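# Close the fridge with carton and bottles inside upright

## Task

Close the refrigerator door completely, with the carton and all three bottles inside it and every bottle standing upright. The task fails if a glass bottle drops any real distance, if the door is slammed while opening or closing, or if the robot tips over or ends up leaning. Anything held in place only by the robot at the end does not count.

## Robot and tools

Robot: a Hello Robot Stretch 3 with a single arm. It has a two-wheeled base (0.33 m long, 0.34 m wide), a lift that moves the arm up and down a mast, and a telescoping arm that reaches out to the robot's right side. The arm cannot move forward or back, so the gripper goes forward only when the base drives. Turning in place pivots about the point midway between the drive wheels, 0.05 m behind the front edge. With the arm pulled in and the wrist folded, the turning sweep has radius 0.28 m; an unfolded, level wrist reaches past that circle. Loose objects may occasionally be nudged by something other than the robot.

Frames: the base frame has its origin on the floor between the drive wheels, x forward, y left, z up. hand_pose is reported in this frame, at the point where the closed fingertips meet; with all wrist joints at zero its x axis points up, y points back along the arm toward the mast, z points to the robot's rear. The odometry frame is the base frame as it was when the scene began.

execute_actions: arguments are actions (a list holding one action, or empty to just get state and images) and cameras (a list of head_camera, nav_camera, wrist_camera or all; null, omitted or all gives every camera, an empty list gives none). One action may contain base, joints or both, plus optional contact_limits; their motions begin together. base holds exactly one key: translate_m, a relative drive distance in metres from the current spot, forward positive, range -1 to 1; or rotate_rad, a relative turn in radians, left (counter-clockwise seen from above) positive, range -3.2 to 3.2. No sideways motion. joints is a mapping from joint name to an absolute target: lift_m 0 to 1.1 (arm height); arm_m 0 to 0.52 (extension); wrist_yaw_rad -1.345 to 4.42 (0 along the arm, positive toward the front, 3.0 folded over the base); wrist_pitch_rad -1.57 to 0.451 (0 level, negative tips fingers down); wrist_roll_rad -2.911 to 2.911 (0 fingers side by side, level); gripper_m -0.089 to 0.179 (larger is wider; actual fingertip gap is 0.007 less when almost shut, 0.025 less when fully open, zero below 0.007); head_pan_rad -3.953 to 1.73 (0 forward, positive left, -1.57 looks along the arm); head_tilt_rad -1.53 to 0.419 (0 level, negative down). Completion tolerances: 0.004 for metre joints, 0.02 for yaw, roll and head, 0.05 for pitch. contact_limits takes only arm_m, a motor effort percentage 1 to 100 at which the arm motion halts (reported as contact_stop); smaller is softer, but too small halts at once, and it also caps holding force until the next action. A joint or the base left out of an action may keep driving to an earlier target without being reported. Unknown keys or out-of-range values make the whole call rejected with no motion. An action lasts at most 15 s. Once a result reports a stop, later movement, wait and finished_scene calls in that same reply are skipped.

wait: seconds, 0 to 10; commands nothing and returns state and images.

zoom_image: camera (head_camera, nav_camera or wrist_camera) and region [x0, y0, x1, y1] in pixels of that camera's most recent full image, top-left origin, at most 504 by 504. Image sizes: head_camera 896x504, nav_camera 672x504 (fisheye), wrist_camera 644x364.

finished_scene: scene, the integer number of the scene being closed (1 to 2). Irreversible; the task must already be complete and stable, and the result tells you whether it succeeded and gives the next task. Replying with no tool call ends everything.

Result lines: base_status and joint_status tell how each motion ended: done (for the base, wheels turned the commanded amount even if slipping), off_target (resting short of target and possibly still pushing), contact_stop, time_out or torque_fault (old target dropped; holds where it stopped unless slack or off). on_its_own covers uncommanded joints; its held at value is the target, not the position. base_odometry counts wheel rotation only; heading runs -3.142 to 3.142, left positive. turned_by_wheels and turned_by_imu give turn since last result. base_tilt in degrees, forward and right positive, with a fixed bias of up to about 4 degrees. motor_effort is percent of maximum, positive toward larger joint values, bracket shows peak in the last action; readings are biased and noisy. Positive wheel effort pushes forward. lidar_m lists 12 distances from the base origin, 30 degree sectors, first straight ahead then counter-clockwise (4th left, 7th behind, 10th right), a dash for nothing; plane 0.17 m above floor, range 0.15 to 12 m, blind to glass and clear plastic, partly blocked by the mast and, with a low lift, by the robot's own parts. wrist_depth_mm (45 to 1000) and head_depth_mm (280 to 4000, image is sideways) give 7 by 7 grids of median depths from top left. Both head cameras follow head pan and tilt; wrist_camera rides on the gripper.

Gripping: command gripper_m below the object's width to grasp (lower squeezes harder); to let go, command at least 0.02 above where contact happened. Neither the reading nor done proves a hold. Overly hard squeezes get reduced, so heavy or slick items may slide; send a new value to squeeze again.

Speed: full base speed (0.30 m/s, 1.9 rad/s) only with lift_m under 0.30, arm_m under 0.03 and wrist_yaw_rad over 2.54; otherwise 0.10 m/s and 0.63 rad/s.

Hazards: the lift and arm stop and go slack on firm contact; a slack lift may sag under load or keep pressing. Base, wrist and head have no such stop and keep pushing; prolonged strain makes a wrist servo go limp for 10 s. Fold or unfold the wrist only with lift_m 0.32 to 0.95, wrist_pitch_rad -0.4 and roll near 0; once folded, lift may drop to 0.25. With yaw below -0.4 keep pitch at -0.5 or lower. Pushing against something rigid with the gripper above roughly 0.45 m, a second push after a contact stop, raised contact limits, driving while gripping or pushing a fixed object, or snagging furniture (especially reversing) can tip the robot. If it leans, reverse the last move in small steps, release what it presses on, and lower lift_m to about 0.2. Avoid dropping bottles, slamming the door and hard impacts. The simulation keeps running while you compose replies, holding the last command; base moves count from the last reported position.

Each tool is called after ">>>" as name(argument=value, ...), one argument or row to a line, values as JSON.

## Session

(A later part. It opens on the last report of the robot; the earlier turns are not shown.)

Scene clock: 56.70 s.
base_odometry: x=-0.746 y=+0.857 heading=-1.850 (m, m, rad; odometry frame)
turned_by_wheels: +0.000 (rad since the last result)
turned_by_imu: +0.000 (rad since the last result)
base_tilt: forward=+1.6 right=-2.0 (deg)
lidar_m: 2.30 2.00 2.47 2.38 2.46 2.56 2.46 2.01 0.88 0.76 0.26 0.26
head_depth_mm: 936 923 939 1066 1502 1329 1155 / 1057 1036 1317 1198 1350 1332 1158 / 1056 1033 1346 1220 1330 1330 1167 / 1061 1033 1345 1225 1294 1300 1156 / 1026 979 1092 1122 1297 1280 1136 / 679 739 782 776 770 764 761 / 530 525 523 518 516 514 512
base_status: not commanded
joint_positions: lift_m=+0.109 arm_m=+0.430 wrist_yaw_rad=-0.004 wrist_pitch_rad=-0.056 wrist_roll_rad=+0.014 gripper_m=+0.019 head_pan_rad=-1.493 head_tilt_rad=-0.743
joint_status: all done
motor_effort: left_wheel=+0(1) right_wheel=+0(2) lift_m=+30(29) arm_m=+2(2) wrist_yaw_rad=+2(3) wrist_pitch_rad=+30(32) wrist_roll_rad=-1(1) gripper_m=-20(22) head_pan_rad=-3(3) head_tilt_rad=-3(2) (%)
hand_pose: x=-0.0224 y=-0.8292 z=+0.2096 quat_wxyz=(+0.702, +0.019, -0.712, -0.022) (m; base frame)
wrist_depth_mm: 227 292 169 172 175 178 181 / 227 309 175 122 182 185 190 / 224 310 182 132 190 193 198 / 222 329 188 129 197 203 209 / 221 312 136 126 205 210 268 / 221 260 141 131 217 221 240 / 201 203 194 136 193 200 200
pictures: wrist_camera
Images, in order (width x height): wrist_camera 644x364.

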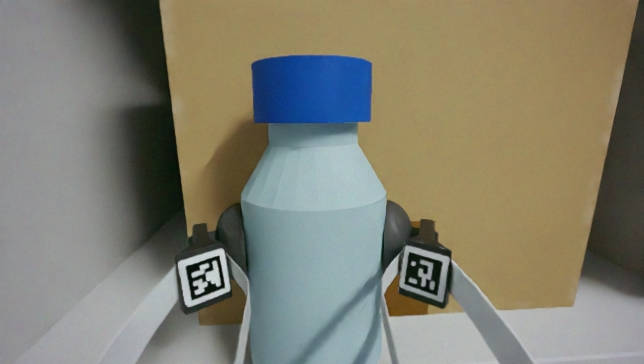

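>>> execute_actions(
  actions=[
    {"base":{"translate_m":-0.12},"joints":{"lift_m":0.52,"arm_m":0.33}},
  ],
  cameras=[],
)

>>> execute_actions(
  actions=[
    {"joints":{"arm_m":0.515}},
  ],
  cameras=[],
)

>>> execute_actions(
  actions=[
    {"joints":{"lift_m":0.473}},
  ],
  cameras=["wrist_camera"],
)

>>> execute_actions(
  actions=[
    {"joints":{"gripper_m":0.12}},
  ],
  cameras=[],
)

>>> execute_actions(
  actions=[
    {"joints":{"arm_m":0.3}},
  ],
  cameras=["head_camera"],
)

>>> execute_actions(
  actions=[
    {"joints":{"arm_m":0,"gripper_m":0,"wrist_pitch_rad":-0.4,"wrist_yaw_rad":3,"lift_m":0.34}},
  ],
  cameras=[],
)

>>> execute_actions(
  actions=[
    {"base":{"rotate_rad":0.35},"joints":{"lift_m":0.29}},
  ],
  cameras=[],
)

>>> execute_actions(
  actions=[
    {"base":{"translate_m":0.5}},
  ],
  cameras=[],
)

>>> execute_actions(
  actions=[
    {"joints":{"lift_m":0.34,"arm_m":0.06,"wrist_yaw_rad":-0.3,"head_pan_rad":-1.9}},
  ],
  cameras=["nav_camera"],
)

>>> execute_actions(
  actions=[
    {"base":{"translate_m":-0.4}},
  ],
  cameras=["nav_camera"],
)

Scene clock: 74.97 s.
base_odometry: x=-0.713 y=+0.973 heading=-1.850 (m, m, rad; odometry frame)
turned_by_wheels: +0.000 (rad since the last result)
turned_by_imu: +0.001 (rad since the last result)
base_tilt: forward=+1.7 right=-2.1 (deg)
lidar_m: 2.42 2.11 2.46 2.38 2.46 2.44 2.34 2.00 0.86 0.85 0.43 0.35
head_depth_mm: 682 784 1485 1757 1566 1331 1152 / 874 875 927 1068 1491 1358 - / 1063 1036 1333 1199 - 1337 1156 / 1057 1038 1342 1203 1338 1330 1159 / 1060 1038 1345 1217 1375 1329 1158 / 1030 983 1093 1105 1226 1280 1140 / 755 799 848 868 867 865 860
base_status: done
joint_positions: lift_m=+0.519 arm_m=+0.330 wrist_yaw_rad=-0.002 wrist_pitch_rad=-0.058 wrist_roll_rad=+0.014 gripper_m=+0.019 head_pan_rad=-1.493 head_tilt_rad=-0.743
joint_status: all done
motor_effort: left_wheel=+1(3) right_wheel=-1(3) lift_m=+30(32) arm_m=-3(3) wrist_yaw_rad=+2(2) wrist_pitch_rad=+31(31) wrist_roll_rad=-1(1) gripper_m=-20(20) head_pan_rad=-3(3) head_tilt_rad=-3(2) (%)
hand_pose: x=-0.0221 y=-0.7297 z=+0.6191 quat_wxyz=(+0.702, +0.020, -0.712, -0.022) (m; base frame)
wrist_depth_mm: 385 567 608 631 466 250 238 / 381 562 653 122 460 253 248 / 342 562 667 131 466 255 260 / 335 559 622 128 428 270 903 / 339 372 136 126 352 279 919 / 306 312 141 131 329 291 966 / 371 438 382 136 435 306 945
pictures: none
No camera images: the call's "cameras" was empty. Leave "cameras" out to get every camera's image.

Scene clock: 77.57 s.
base_odometry: x=-0.713 y=+0.973 heading=-1.850 (m, m, rad; odometry frame)
turned_by_wheels: +0.000 (rad since the last result)
turned_by_imu: +0.000 (rad since the last result)
base_tilt: forward=+1.9 right=-2.0 (deg)
lidar_m: 2.42 2.11 2.45 2.38 2.45 2.45 2.34 2.01 0.86 0.85 0.43 0.35
head_depth_mm: 682 787 1488 1747 1580 1324 1156 / 873 878 924 1067 1519 1345 - / 1063 1035 1331 1238 1387 1334 1152 / 1060 1039 1345 1201 1338 1334 1156 / 1060 1039 1348 1219 1376 1330 1159 / 1032 982 1095 1103 1223 1280 1141 / 756 799 847 868 869 863 861
base_status: not commanded
joint_positions: lift_m=+0.519 arm_m=+0.515 wrist_yaw_rad=-0.002 wrist_pitch_rad=-0.058 wrist_roll_rad=+0.014 gripper_m=+0.019 head_pan_rad=-1.493 head_tilt_rad=-0.743
joint_status: all done
motor_effort: left_wheel=+1(1) right_wheel=+1(1) lift_m=+30(30) arm_m=+3(4) wrist_yaw_rad=+2(1) wrist_pitch_rad=+31(31) wrist_roll_rad=-1(1) gripper_m=-21(20) head_pan_rad=-3(3) head_tilt_rad=-3(3) (%)
hand_pose: x=-0.0220 y=-0.9141 z=+0.6191 quat_wxyz=(+0.702, +0.020, -0.712, -0.022) (m; base frame)
wrist_depth_mm: 387 440 450 456 445 245 168 / 383 463 467 122 448 245 169 / 382 480 486 132 454 249 170 / 383 498 497 129 416 249 171 / 365 418 135 127 342 250 172 / 305 302 141 131 269 238 173 / 236 237 225 136 223 223 173
pictures: none
No camera images: the call's "cameras" was empty. Leave "cameras" out to get every camera's image.

Scene clock: 78.83 s.
base_odometry: x=-0.713 y=+0.973 heading=-1.850 (m, m, rad; odometry frame)
turned_by_wheels: +0.000 (rad since the last result)
turned_by_imu: +0.000 (rad since the last result)
base_tilt: forward=+1.7 right=-2.0 (deg)
lidar_m: 2.41 2.10 2.45 2.38 2.45 2.44 2.34 2.00 0.86 0.85 0.43 0.35
head_depth_mm: 682 784 1489 1751 1573 1338 1153 / 871 878 927 1072 1487 1336 1174 / 1062 1036 1335 1201 1380 1333 1155 / 1057 1038 1348 1204 1333 1335 1158 / 1061 1037 1350 1216 1380 1338 1156 / 1031 985 1091 1105 1224 1275 1140 / 755 798 845 870 866 864 862
base_status: not commanded
joint_positions: lift_m=+0.473 arm_m=+0.515 wrist_yaw_rad=-0.002 wrist_pitch_rad=-0.040 wrist_roll_rad=+0.014 gripper_m=+0.019 head_pan_rad=-1.493 head_tilt_rad=-0.743
joint_status: all done
motor_effort: left_wheel=+1(1) right_wheel=+0(0) lift_m=+12(28) arm_m=+3(3) wrist_yaw_rad=+1(2) wrist_pitch_rad=+21(31) wrist_roll_rad=-1(1) gripper_m=-20(20) head_pan_rad=-3(2) head_tilt_rad=-2(2) (%)
hand_pose: x=-0.0220 y=-0.9147 z=+0.5777 quat_wxyz=(+0.702, +0.014, -0.712, -0.015) (m; base frame)
wrist_depth_mm: 385 446 454 458 445 246 168 / 385 460 461 121 451 246 170 / 383 475 490 131 453 249 171 / 380 486 488 129 414 249 171 / 328 328 137 126 320 251 172 / 234 232 141 131 205 223 173 / 180 179 171 136 169 176 166
pictures: wrist_camera
Images, in order (width x height): wrist_camera 644x364.

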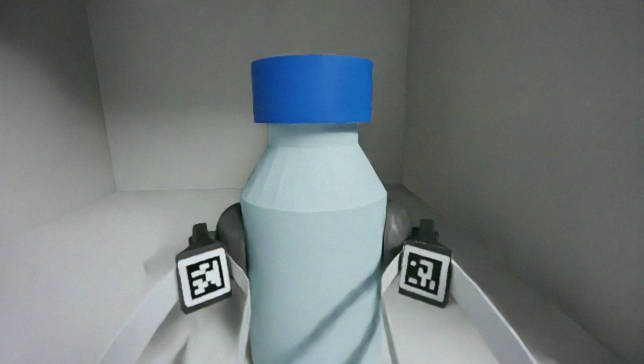

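Scene clock: 80.33 s.
base_odometry: x=-0.713 y=+0.973 heading=-1.850 (m, m, rad; odometry frame)
turned_by_wheels: +0.000 (rad since the last result)
turned_by_imu: +0.000 (rad since the last result)
base_tilt: forward=+1.8 right=-1.9 (deg)
lidar_m: 2.41 2.11 2.46 2.38 2.45 2.44 2.34 2.00 0.86 0.85 0.43 0.35
head_depth_mm: 683 786 1491 1748 1569 1326 1150 / 871 877 925 1072 1476 1336 1175 / 1062 1037 1330 1198 1376 1337 1154 / 1056 1036 1343 1201 1333 1333 1155 / 1057 1040 1343 1222 1376 1333 1157 / 1030 985 1087 1104 1225 1281 1137 / 754 797 849 872 865 864 863
base_status: not commanded
joint_positions: lift_m=+0.473 arm_m=+0.515 wrist_yaw_rad=-0.002 wrist_pitch_rad=-0.023 wrist_roll_rad=+0.014 gripper_m=+0.120 head_pan_rad=-1.493 head_tilt_rad=-0.743
joint_status: all done
motor_effort: left_wheel=+1(1) right_wheel=+0(1) lift_m=+13(12) arm_m=+3(3) wrist_yaw_rad=+1(1) wrist_pitch_rad=+12(21) wrist_roll_rad=-1(0) gripper_m=+1(85) head_pan_rad=-3(3) head_tilt_rad=-3(3) (%)
hand_pose: x=-0.0220 y=-0.9153 z=+0.5823 quat_wxyz=(+0.702, +0.007, -0.712, -0.009) (m; base frame)
wrist_depth_mm: 385 454 456 459 449 246 169 / 383 464 469 125 450 247 170 / 381 475 481 127 451 248 170 / 381 490 494 131 458 251 171 / 343 378 294 126 327 237 172 / 244 - 230 130 227 212 173 / 197 187 179 136 184 184 166
pictures: none
No camera images: the call's "cameras" was empty. Leave "cameras" out to get every camera's image.

Scene clock: 83.17 s.
base_odometry: x=-0.713 y=+0.973 heading=-1.850 (m, m, rad; odometry frame)
turned_by_wheels: +0.000 (rad since the last result)
turned_by_imu: +0.000 (rad since the last result)
base_tilt: forward=+1.7 right=-1.9 (deg)
lidar_m: 2.42 2.10 2.46 2.37 2.45 2.44 2.34 2.00 0.86 0.85 0.43 0.35
head_depth_mm: 683 784 1489 1760 1578 1326 1154 / 874 874 924 1072 1466 1346 1166 / 1063 1035 1330 1208 1392 1277 1156 / 1058 1041 1347 1201 1339 1324 1153 / 1060 1039 1351 1219 1377 1332 1159 / 1027 984 1092 1104 1225 1280 1139 / 755 798 845 868 864 862 862
base_status: not commanded
joint_positions: lift_m=+0.473 arm_m=+0.300 wrist_yaw_rad=-0.002 wrist_pitch_rad=-0.021 wrist_roll_rad=+0.014 gripper_m=+0.120 head_pan_rad=-1.493 head_tilt_rad=-0.743
joint_status: all done
motor_effort: left_wheel=+0(1) right_wheel=+1(0) lift_m=+12(12) arm_m=-3(1) wrist_yaw_rad=+2(1) wrist_pitch_rad=+11(12) wrist_roll_rad=-1(1) gripper_m=+0(1) head_pan_rad=-3(3) head_tilt_rad=-3(3) (%)
hand_pose: x=-0.0220 y=-0.7010 z=+0.5826 quat_wxyz=(+0.702, +0.007, -0.712, -0.009) (m; base frame)
wrist_depth_mm: 380 572 653 663 460 269 808 / 376 571 675 686 463 276 852 / 356 564 708 365 476 286 887 / 352 474 619 352 468 296 923 / 337 360 349 349 347 306 948 / 352 - 466 466 553 317 1000 / 350 440 364 375 492 332 931
pictures: head_camera (sideways: a quarter turn clockwise sets it upright)
Images, in order (width x height): head_camera 896x504.

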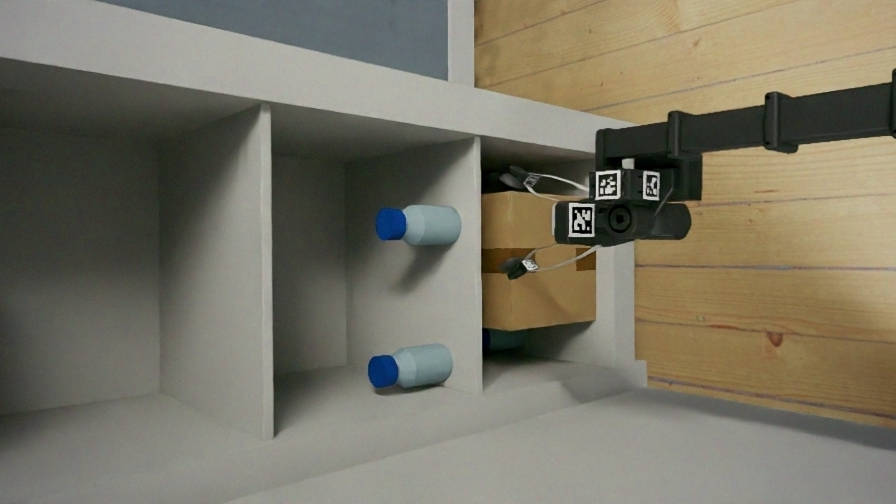

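Scene clock: 86.60 s.
base_odometry: x=-0.713 y=+0.973 heading=-1.850 (m, m, rad; odometry frame)
turned_by_wheels: +0.000 (rad since the last result)
turned_by_imu: +0.000 (rad since the last result)
base_tilt: forward=+1.7 right=-2.1 (deg)
lidar_m: 2.41 2.11 2.46 2.38 2.45 2.44 2.34 2.00 0.86 0.84 0.43 0.35
head_depth_mm: 683 787 1488 1751 1568 1333 1153 / 873 878 926 1069 1458 1331 1158 / 1061 1035 1336 1211 1383 1334 1157 / 1061 1039 1349 1201 1337 1327 1155 / 1056 1043 1347 1222 1380 1336 1156 / 1029 987 1094 1101 1226 1274 1144 / 754 797 848 869 866 860 862
base_status: not commanded
joint_positions: lift_m=+0.341 arm_m=+0.000 wrist_yaw_rad=+2.997 wrist_pitch_rad=-0.415 wrist_roll_rad=+0.014 gripper_m=+0.000 head_pan_rad=-1.493 head_tilt_rad=-0.743
joint_status: all done
motor_effort: left_wheel=+1(1) right_wheel=+0(0) lift_m=+12(13) arm_m=-3(2) wrist_yaw_rad=+1(3) wrist_pitch_rad=+8(9) wrist_roll_rad=-1(1) gripper_m=-2(84) head_pan_rad=-3(3) head_tilt_rad=-2(3) (%)
hand_pose: x=+0.0112 y=+0.0771 z=+0.3538 quat_wxyz=(+0.196, +0.705, +0.094, +0.675) (m; base frame)
wrist_depth_mm: - - - - - - - / - - - - - - - / - - - - - - - / 833 795 811 832 835 821 827 / 670 662 678 - 683 664 670 / 555 564 - - 568 558 559 / 480 499 - 479 487 482 484
pictures: none
No camera images: the call's "cameras" was empty. Leave "cameras" out to get every camera's image.

Scene clock: 88.27 s.
base_odometry: x=-0.713 y=+0.973 heading=-1.500 (m, m, rad; odometry frame)
turned_by_wheels: +0.350 (rad since the last result)
turned_by_imu: +0.342 (rad since the last result)
base_tilt: forward=+1.7 right=-1.9 (deg)
lidar_m: 2.10 2.63 2.38 2.38 2.61 2.34 2.35 1.55 0.85 0.54 0.35 2.41
head_depth_mm: 1026 1029 1291 1092 1313 1300 1157 / 1057 1036 1331 1195 1267 1332 1151 / 840 928 1139 1164 1386 1336 1158 / 705 793 906 1056 1273 1307 1160 / 570 624 691 772 881 1017 1118 / 470 506 547 598 661 735 831 / 399 425 454 488 528 576 701
base_status: done
joint_positions: lift_m=+0.291 arm_m=+0.000 wrist_yaw_rad=+2.997 wrist_pitch_rad=-0.416 wrist_roll_rad=+0.014 gripper_m=+0.000 head_pan_rad=-1.493 head_tilt_rad=-0.743
joint_status: all done
motor_effort: left_wheel=-1(7) right_wheel=+1(6) lift_m=+12(12) arm_m=-3(3) wrist_yaw_rad=+1(2) wrist_pitch_rad=+8(8) wrist_roll_rad=-1(1) gripper_m=-3(2) head_pan_rad=-2(3) head_tilt_rad=-3(2) (%)
hand_pose: x=+0.0112 y=+0.0771 z=+0.3037 quat_wxyz=(+0.197, +0.705, +0.094, +0.675) (m; base frame)
wrist_depth_mm: - - - - - - - / - - - - - - - / 979 - 963 988 976 971 977 / 736 724 745 740 751 739 743 / 585 604 610 - 607 603 594 / 495 503 - - 497 499 494 / 439 - - - 433 431 432
pictures: none
No camera images: the call's "cameras" was empty. Leave "cameras" out to get every camera's image.

Scene clock: 91.67 s.
base_odometry: x=-0.677 y=+0.474 heading=-1.500 (m, m, rad; odometry frame)
turned_by_wheels: +0.000 (rad since the last result)
turned_by_imu: -0.001 (rad since the last result)
base_tilt: forward=+1.7 right=-2.0 (deg)
lidar_m: 1.61 2.34 2.19 2.22 2.68 2.81 2.79 0.39 0.36 1.55 1.86 1.94
head_depth_mm: 1264 1412 1594 1751 1207 860 745 / 1300 1461 1660 1844 1566 1334 1135 / 1351 1508 1736 1891 1572 1330 1158 / 1386 1571 1811 1910 1581 1333 1157 / 1440 1634 1891 1922 1579 1331 1159 / 1499 1712 1988 1943 1573 1341 1157 / 1550 1786 2092 1947 1585 1338 1162
base_status: done
joint_positions: lift_m=+0.290 arm_m=+0.000 wrist_yaw_rad=+2.997 wrist_pitch_rad=-0.416 wrist_roll_rad=+0.014 gripper_m=+0.000 head_pan_rad=-1.493 head_tilt_rad=-0.743
joint_status: not commanded
motor_effort: left_wheel=-1(7) right_wheel=+0(6) lift_m=+12(12) arm_m=-3(3) wrist_yaw_rad=+2(2) wrist_pitch_rad=+8(8) wrist_roll_rad=-1(1) gripper_m=-3(2) head_pan_rad=-3(3) head_tilt_rad=-2(3) (%)
hand_pose: x=+0.0111 y=+0.0770 z=+0.3036 quat_wxyz=(+0.197, +0.705, +0.095, +0.675) (m; base frame)
wrist_depth_mm: - - - - - - - / - - - - - - - / 943 - 962 979 973 966 963 / 737 722 736 731 747 727 740 / 599 593 593 - 599 603 596 / 495 503 - - 501 499 501 / 447 - - - 435 432 437
pictures: none
No camera images: the call's "cameras" was empty. Leave "cameras" out to get every camera's image.

Scene clock: 94.33 s.
base_odometry: x=-0.677 y=+0.474 heading=-1.500 (m, m, rad; odometry frame)
turned_by_wheels: +0.000 (rad since the last result)
turned_by_imu: +0.000 (rad since the last result)
base_tilt: forward=+1.7 right=-2.0 (deg)
lidar_m: 1.61 2.34 2.19 2.22 2.67 2.81 2.80 0.39 0.36 1.55 1.86 1.95
head_depth_mm: 293 315 357 421 1497 1331 1154 / 382 395 407 442 522 675 1136 / 316 515 537 562 778 831 996 / 1313 1457 1660 1867 1581 1334 1178 / 1308 1471 1689 1873 1578 1335 1184 / 1297 1473 1678 1875 1575 1338 1161 / 1296 1452 1677 1859 1581 1335 1164
base_status: not commanded
joint_positions: lift_m=+0.339 arm_m=+0.060 wrist_yaw_rad=-0.296 wrist_pitch_rad=-0.416 wrist_roll_rad=+0.013 gripper_m=+0.000 head_pan_rad=-1.893 head_tilt_rad=-0.743
joint_status: all done
motor_effort: left_wheel=-1(1) right_wheel=+1(1) lift_m=+28(28) arm_m=+3(4) wrist_yaw_rad=-2(5) wrist_pitch_rad=+8(8) wrist_roll_rad=-1(1) gripper_m=-2(1) head_pan_rad=-3(24) head_tilt_rad=-3(3) (%)
hand_pose: x=-0.0871 y=-0.4195 z=+0.3526 quat_wxyz=(+0.658, +0.041, -0.710, -0.247) (m; base frame)
wrist_depth_mm: - - - - 537 270 180 / - - - - 536 270 179 / - - - - 534 272 180 / 819 824 822 819 535 271 180 / 659 671 669 - 538 272 180 / 562 568 566 522 468 270 181 / 481 479 481 480 470 272 180
pictures: nav_camera (sideways: a quarter turn counterclockwise sets it upright)
Images, in order (width x height): nav_camera 672x504.

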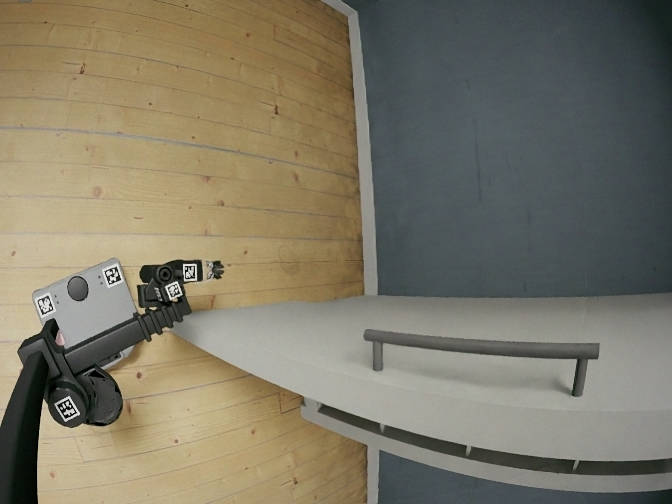

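Scene clock: 99.57 s.
base_odometry: x=-0.706 y=+0.873 heading=-1.500 (m, m, rad; odometry frame)
turned_by_wheels: +0.000 (rad since the last result)
turned_by_imu: +0.001 (rad since the last result)
base_tilt: forward=+1.7 right=-2.2 (deg)
lidar_m: 2.01 2.59 2.34 2.35 2.71 2.43 2.45 1.58 0.36 0.53 1.71 2.32
head_depth_mm: 288 312 358 478 1533 1331 1155 / 308 339 379 433 517 762 1157 / 342 307 391 454 579 709 934 / 370 419 483 569 693 882 1131 / 413 475 558 678 860 1167 1179 / 468 548 662 836 1151 1323 1163 / 537 648 819 1764 1582 1339 1163
base_status: done
joint_positions: lift_m=+0.340 arm_m=+0.060 wrist_yaw_rad=-0.297 wrist_pitch_rad=-0.420 wrist_roll_rad=+0.014 gripper_m=+0.000 head_pan_rad=-1.893 head_tilt_rad=-0.743
joint_status: not commanded
motor_effort: left_wheel=-1(5) right_wheel=+1(16) lift_m=+27(28) arm_m=+3(3) wrist_yaw_rad=-3(19) wrist_pitch_rad=+10(13) wrist_roll_rad=+0(1) gripper_m=-3(3) head_pan_rad=-3(2) head_tilt_rad=-3(3) (%)
hand_pose: x=-0.0871 y=-0.4190 z=+0.3518 quat_wxyz=(+0.658, +0.042, -0.710, -0.249) (m; base frame)
wrist_depth_mm: - - 311 216 164 133 112 / - - 352 236 176 141 117 / - - 414 260 190 149 123 / 814 820 494 284 204 158 129 / 652 668 625 - 222 169 135 / 559 553 552 395 230 181 143 / 478 480 482 425 286 195 152
pictures: nav_camera (sideways: a quarter turn counterclockwise sets it upright)
Images, in order (width x height): nav_camera 672x504.

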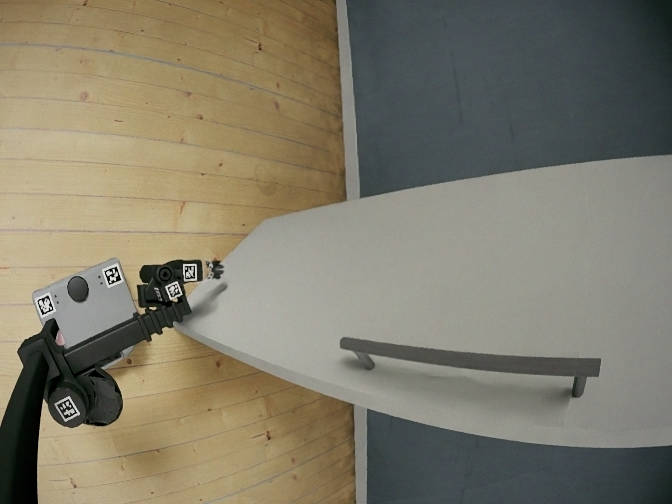

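>>> execute_actions(
  actions=[
    {"base":{"translate_m":-0.25},"joints":{"arm_m":0.1}},
  ],
  cameras=["nav_camera"],
)

>>> execute_actions(
  actions=[
    {"joints":{"arm_m":0.19}},
  ],
  cameras=[],
)

>>> execute_actions(
  actions=[
    {"joints":{"arm_m":0.27}},
  ],
  cameras=["nav_camera"],
)

Scene clock: 107.60 s.
base_odometry: x=-0.723 y=+1.122 heading=-1.500 (m, m, rad; odometry frame)
turned_by_wheels: +0.000 (rad since the last result)
turned_by_imu: +0.001 (rad since the last result)
base_tilt: forward=+1.7 right=-2.0 (deg)
lidar_m: 2.25 2.69 2.42 2.43 2.46 2.20 2.21 1.49 0.70 0.70 1.61 2.56
head_depth_mm: 1154 1296 1491 1753 1572 1331 1157 / 1141 1293 1486 1760 1573 1330 1161 / 563 655 788 1616 1493 1332 1158 / 578 653 750 882 1068 1275 1197 / 576 650 746 877 1064 1293 1161 / 574 648 742 872 1054 1280 1160 / 572 645 739 864 1048 1274 1154
base_status: done
joint_positions: lift_m=+0.340 arm_m=+0.100 wrist_yaw_rad=-0.297 wrist_pitch_rad=-0.420 wrist_roll_rad=+0.014 gripper_m=+0.000 head_pan_rad=-1.893 head_tilt_rad=-0.743
joint_status: all done
motor_effort: left_wheel=-1(5) right_wheel=+1(10) lift_m=+26(27) arm_m=+3(5) wrist_yaw_rad=-3(18) wrist_pitch_rad=+10(13) wrist_roll_rad=-1(1) gripper_m=-3(5) head_pan_rad=-3(3) head_tilt_rad=-2(3) (%)
hand_pose: x=-0.0871 y=-0.4590 z=+0.3519 quat_wxyz=(+0.658, +0.042, -0.710, -0.249) (m; base frame)
wrist_depth_mm: 326 327 326 327 327 337 921 / 355 356 356 356 357 994 - / 395 398 393 392 392 - - / 438 439 444 439 440 822 825 / 623 500 496 - 489 659 673 / 558 551 553 527 560 560 559 / 482 484 481 484 482 475 475
pictures: nav_camera (sideways: a quarter turn counterclockwise sets it upright)
Images, in order (width x height): nav_camera 672x504.

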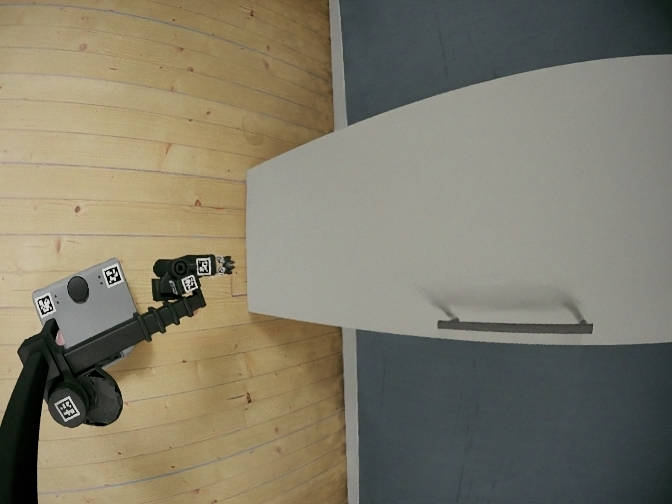

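Scene clock: 109.50 s.
base_odometry: x=-0.723 y=+1.122 heading=-1.500 (m, m, rad; odometry frame)
turned_by_wheels: +0.000 (rad since the last result)
turned_by_imu: +0.000 (rad since the last result)
base_tilt: forward=+1.7 right=-2.1 (deg)
lidar_m: 2.26 2.67 2.43 2.43 2.45 2.20 2.21 1.49 0.71 0.71 1.61 2.56
head_depth_mm: 1146 1306 1505 1750 1572 1330 1157 / 1139 1292 1491 1756 1566 1335 1156 / 569 665 798 1617 1503 1328 1157 / 584 658 757 892 1086 1284 1156 / 582 656 752 885 1070 1270 1101 / 578 651 747 877 1065 1281 1162 / 575 647 741 871 1052 1282 1159
base_status: not commanded
joint_positions: lift_m=+0.340 arm_m=+0.190 wrist_yaw_rad=-0.297 wrist_pitch_rad=-0.419 wrist_roll_rad=+0.014 gripper_m=+0.000 head_pan_rad=-1.893 head_tilt_rad=-0.743
joint_status: all done
motor_effort: left_wheel=-1(1) right_wheel=+1(1) lift_m=+26(26) arm_m=+3(1) wrist_yaw_rad=-2(3) wrist_pitch_rad=+10(10) wrist_roll_rad=-1(1) gripper_m=-2(2) head_pan_rad=-3(3) head_tilt_rad=-3(2) (%)
hand_pose: x=-0.0872 y=-0.5490 z=+0.3520 quat_wxyz=(+0.658, +0.042, -0.710, -0.249) (m; base frame)
wrist_depth_mm: 251 251 252 252 253 253 820 / 272 275 275 277 278 279 917 / 303 303 305 307 302 304 965 / 337 337 340 337 338 346 826 / 384 382 381 - 389 615 671 / 447 438 442 525 443 545 558 / 476 481 478 483 480 484 481
pictures: none
No camera images: the call's "cameras" was empty. Leave "cameras" out to get every camera's image.

Scene clock: 111.30 s.
base_odometry: x=-0.723 y=+1.122 heading=-1.500 (m, m, rad; odometry frame)
turned_by_wheels: +0.000 (rad since the last result)
turned_by_imu: +0.000 (rad since the last result)
base_tilt: forward=+1.6 right=-2.1 (deg)
lidar_m: 2.25 2.69 2.43 2.44 2.46 2.20 2.20 1.49 0.71 0.71 1.61 2.56
head_depth_mm: 1149 1298 1497 1758 1573 1333 1153 / 1144 1292 1485 1758 1570 1335 1151 / 570 662 801 1616 1495 1330 1160 / 584 659 759 892 1086 1285 1147 / 581 655 753 886 1074 - 1144 / 577 652 748 878 1062 1278 1154 / 575 647 743 873 1052 1278 1160
base_status: not commanded
joint_positions: lift_m=+0.340 arm_m=+0.270 wrist_yaw_rad=-0.297 wrist_pitch_rad=-0.419 wrist_roll_rad=+0.014 gripper_m=+0.000 head_pan_rad=-1.893 head_tilt_rad=-0.743
joint_status: all done
motor_effort: left_wheel=-1(1) right_wheel=+1(1) lift_m=+26(26) arm_m=+3(5) wrist_yaw_rad=-2(3) wrist_pitch_rad=+10(10) wrist_roll_rad=-1(0) gripper_m=-2(2) head_pan_rad=-4(3) head_tilt_rad=-4(3) (%)
hand_pose: x=-0.0872 y=-0.6290 z=+0.3520 quat_wxyz=(+0.658, +0.042, -0.710, -0.249) (m; base frame)
wrist_depth_mm: 181 181 183 184 184 184 184 / 198 199 201 200 200 202 200 / 221 219 220 221 221 223 223 / 245 245 246 248 247 248 249 / 276 276 277 - 278 279 295 / 317 319 319 341 321 323 539 / 371 371 379 377 376 392 481
pictures: nav_camera (sideways: a quarter turn counterclockwise sets it upright)
Images, in order (width x height): nav_camera 672x504.

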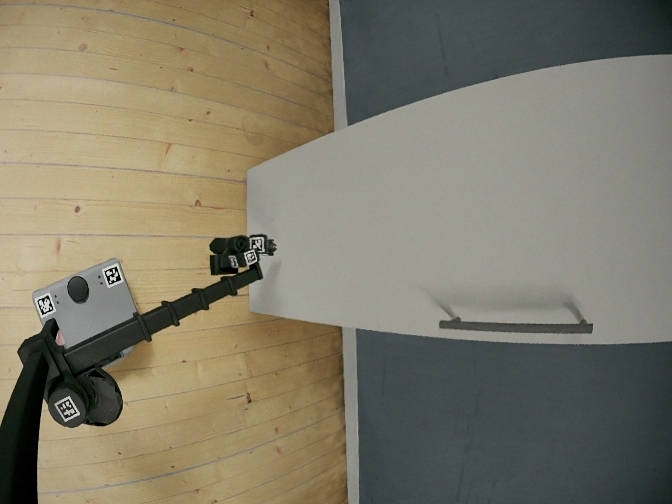

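>>> finished_scene(
  scene=2,
)

The scene is finished: the task was done.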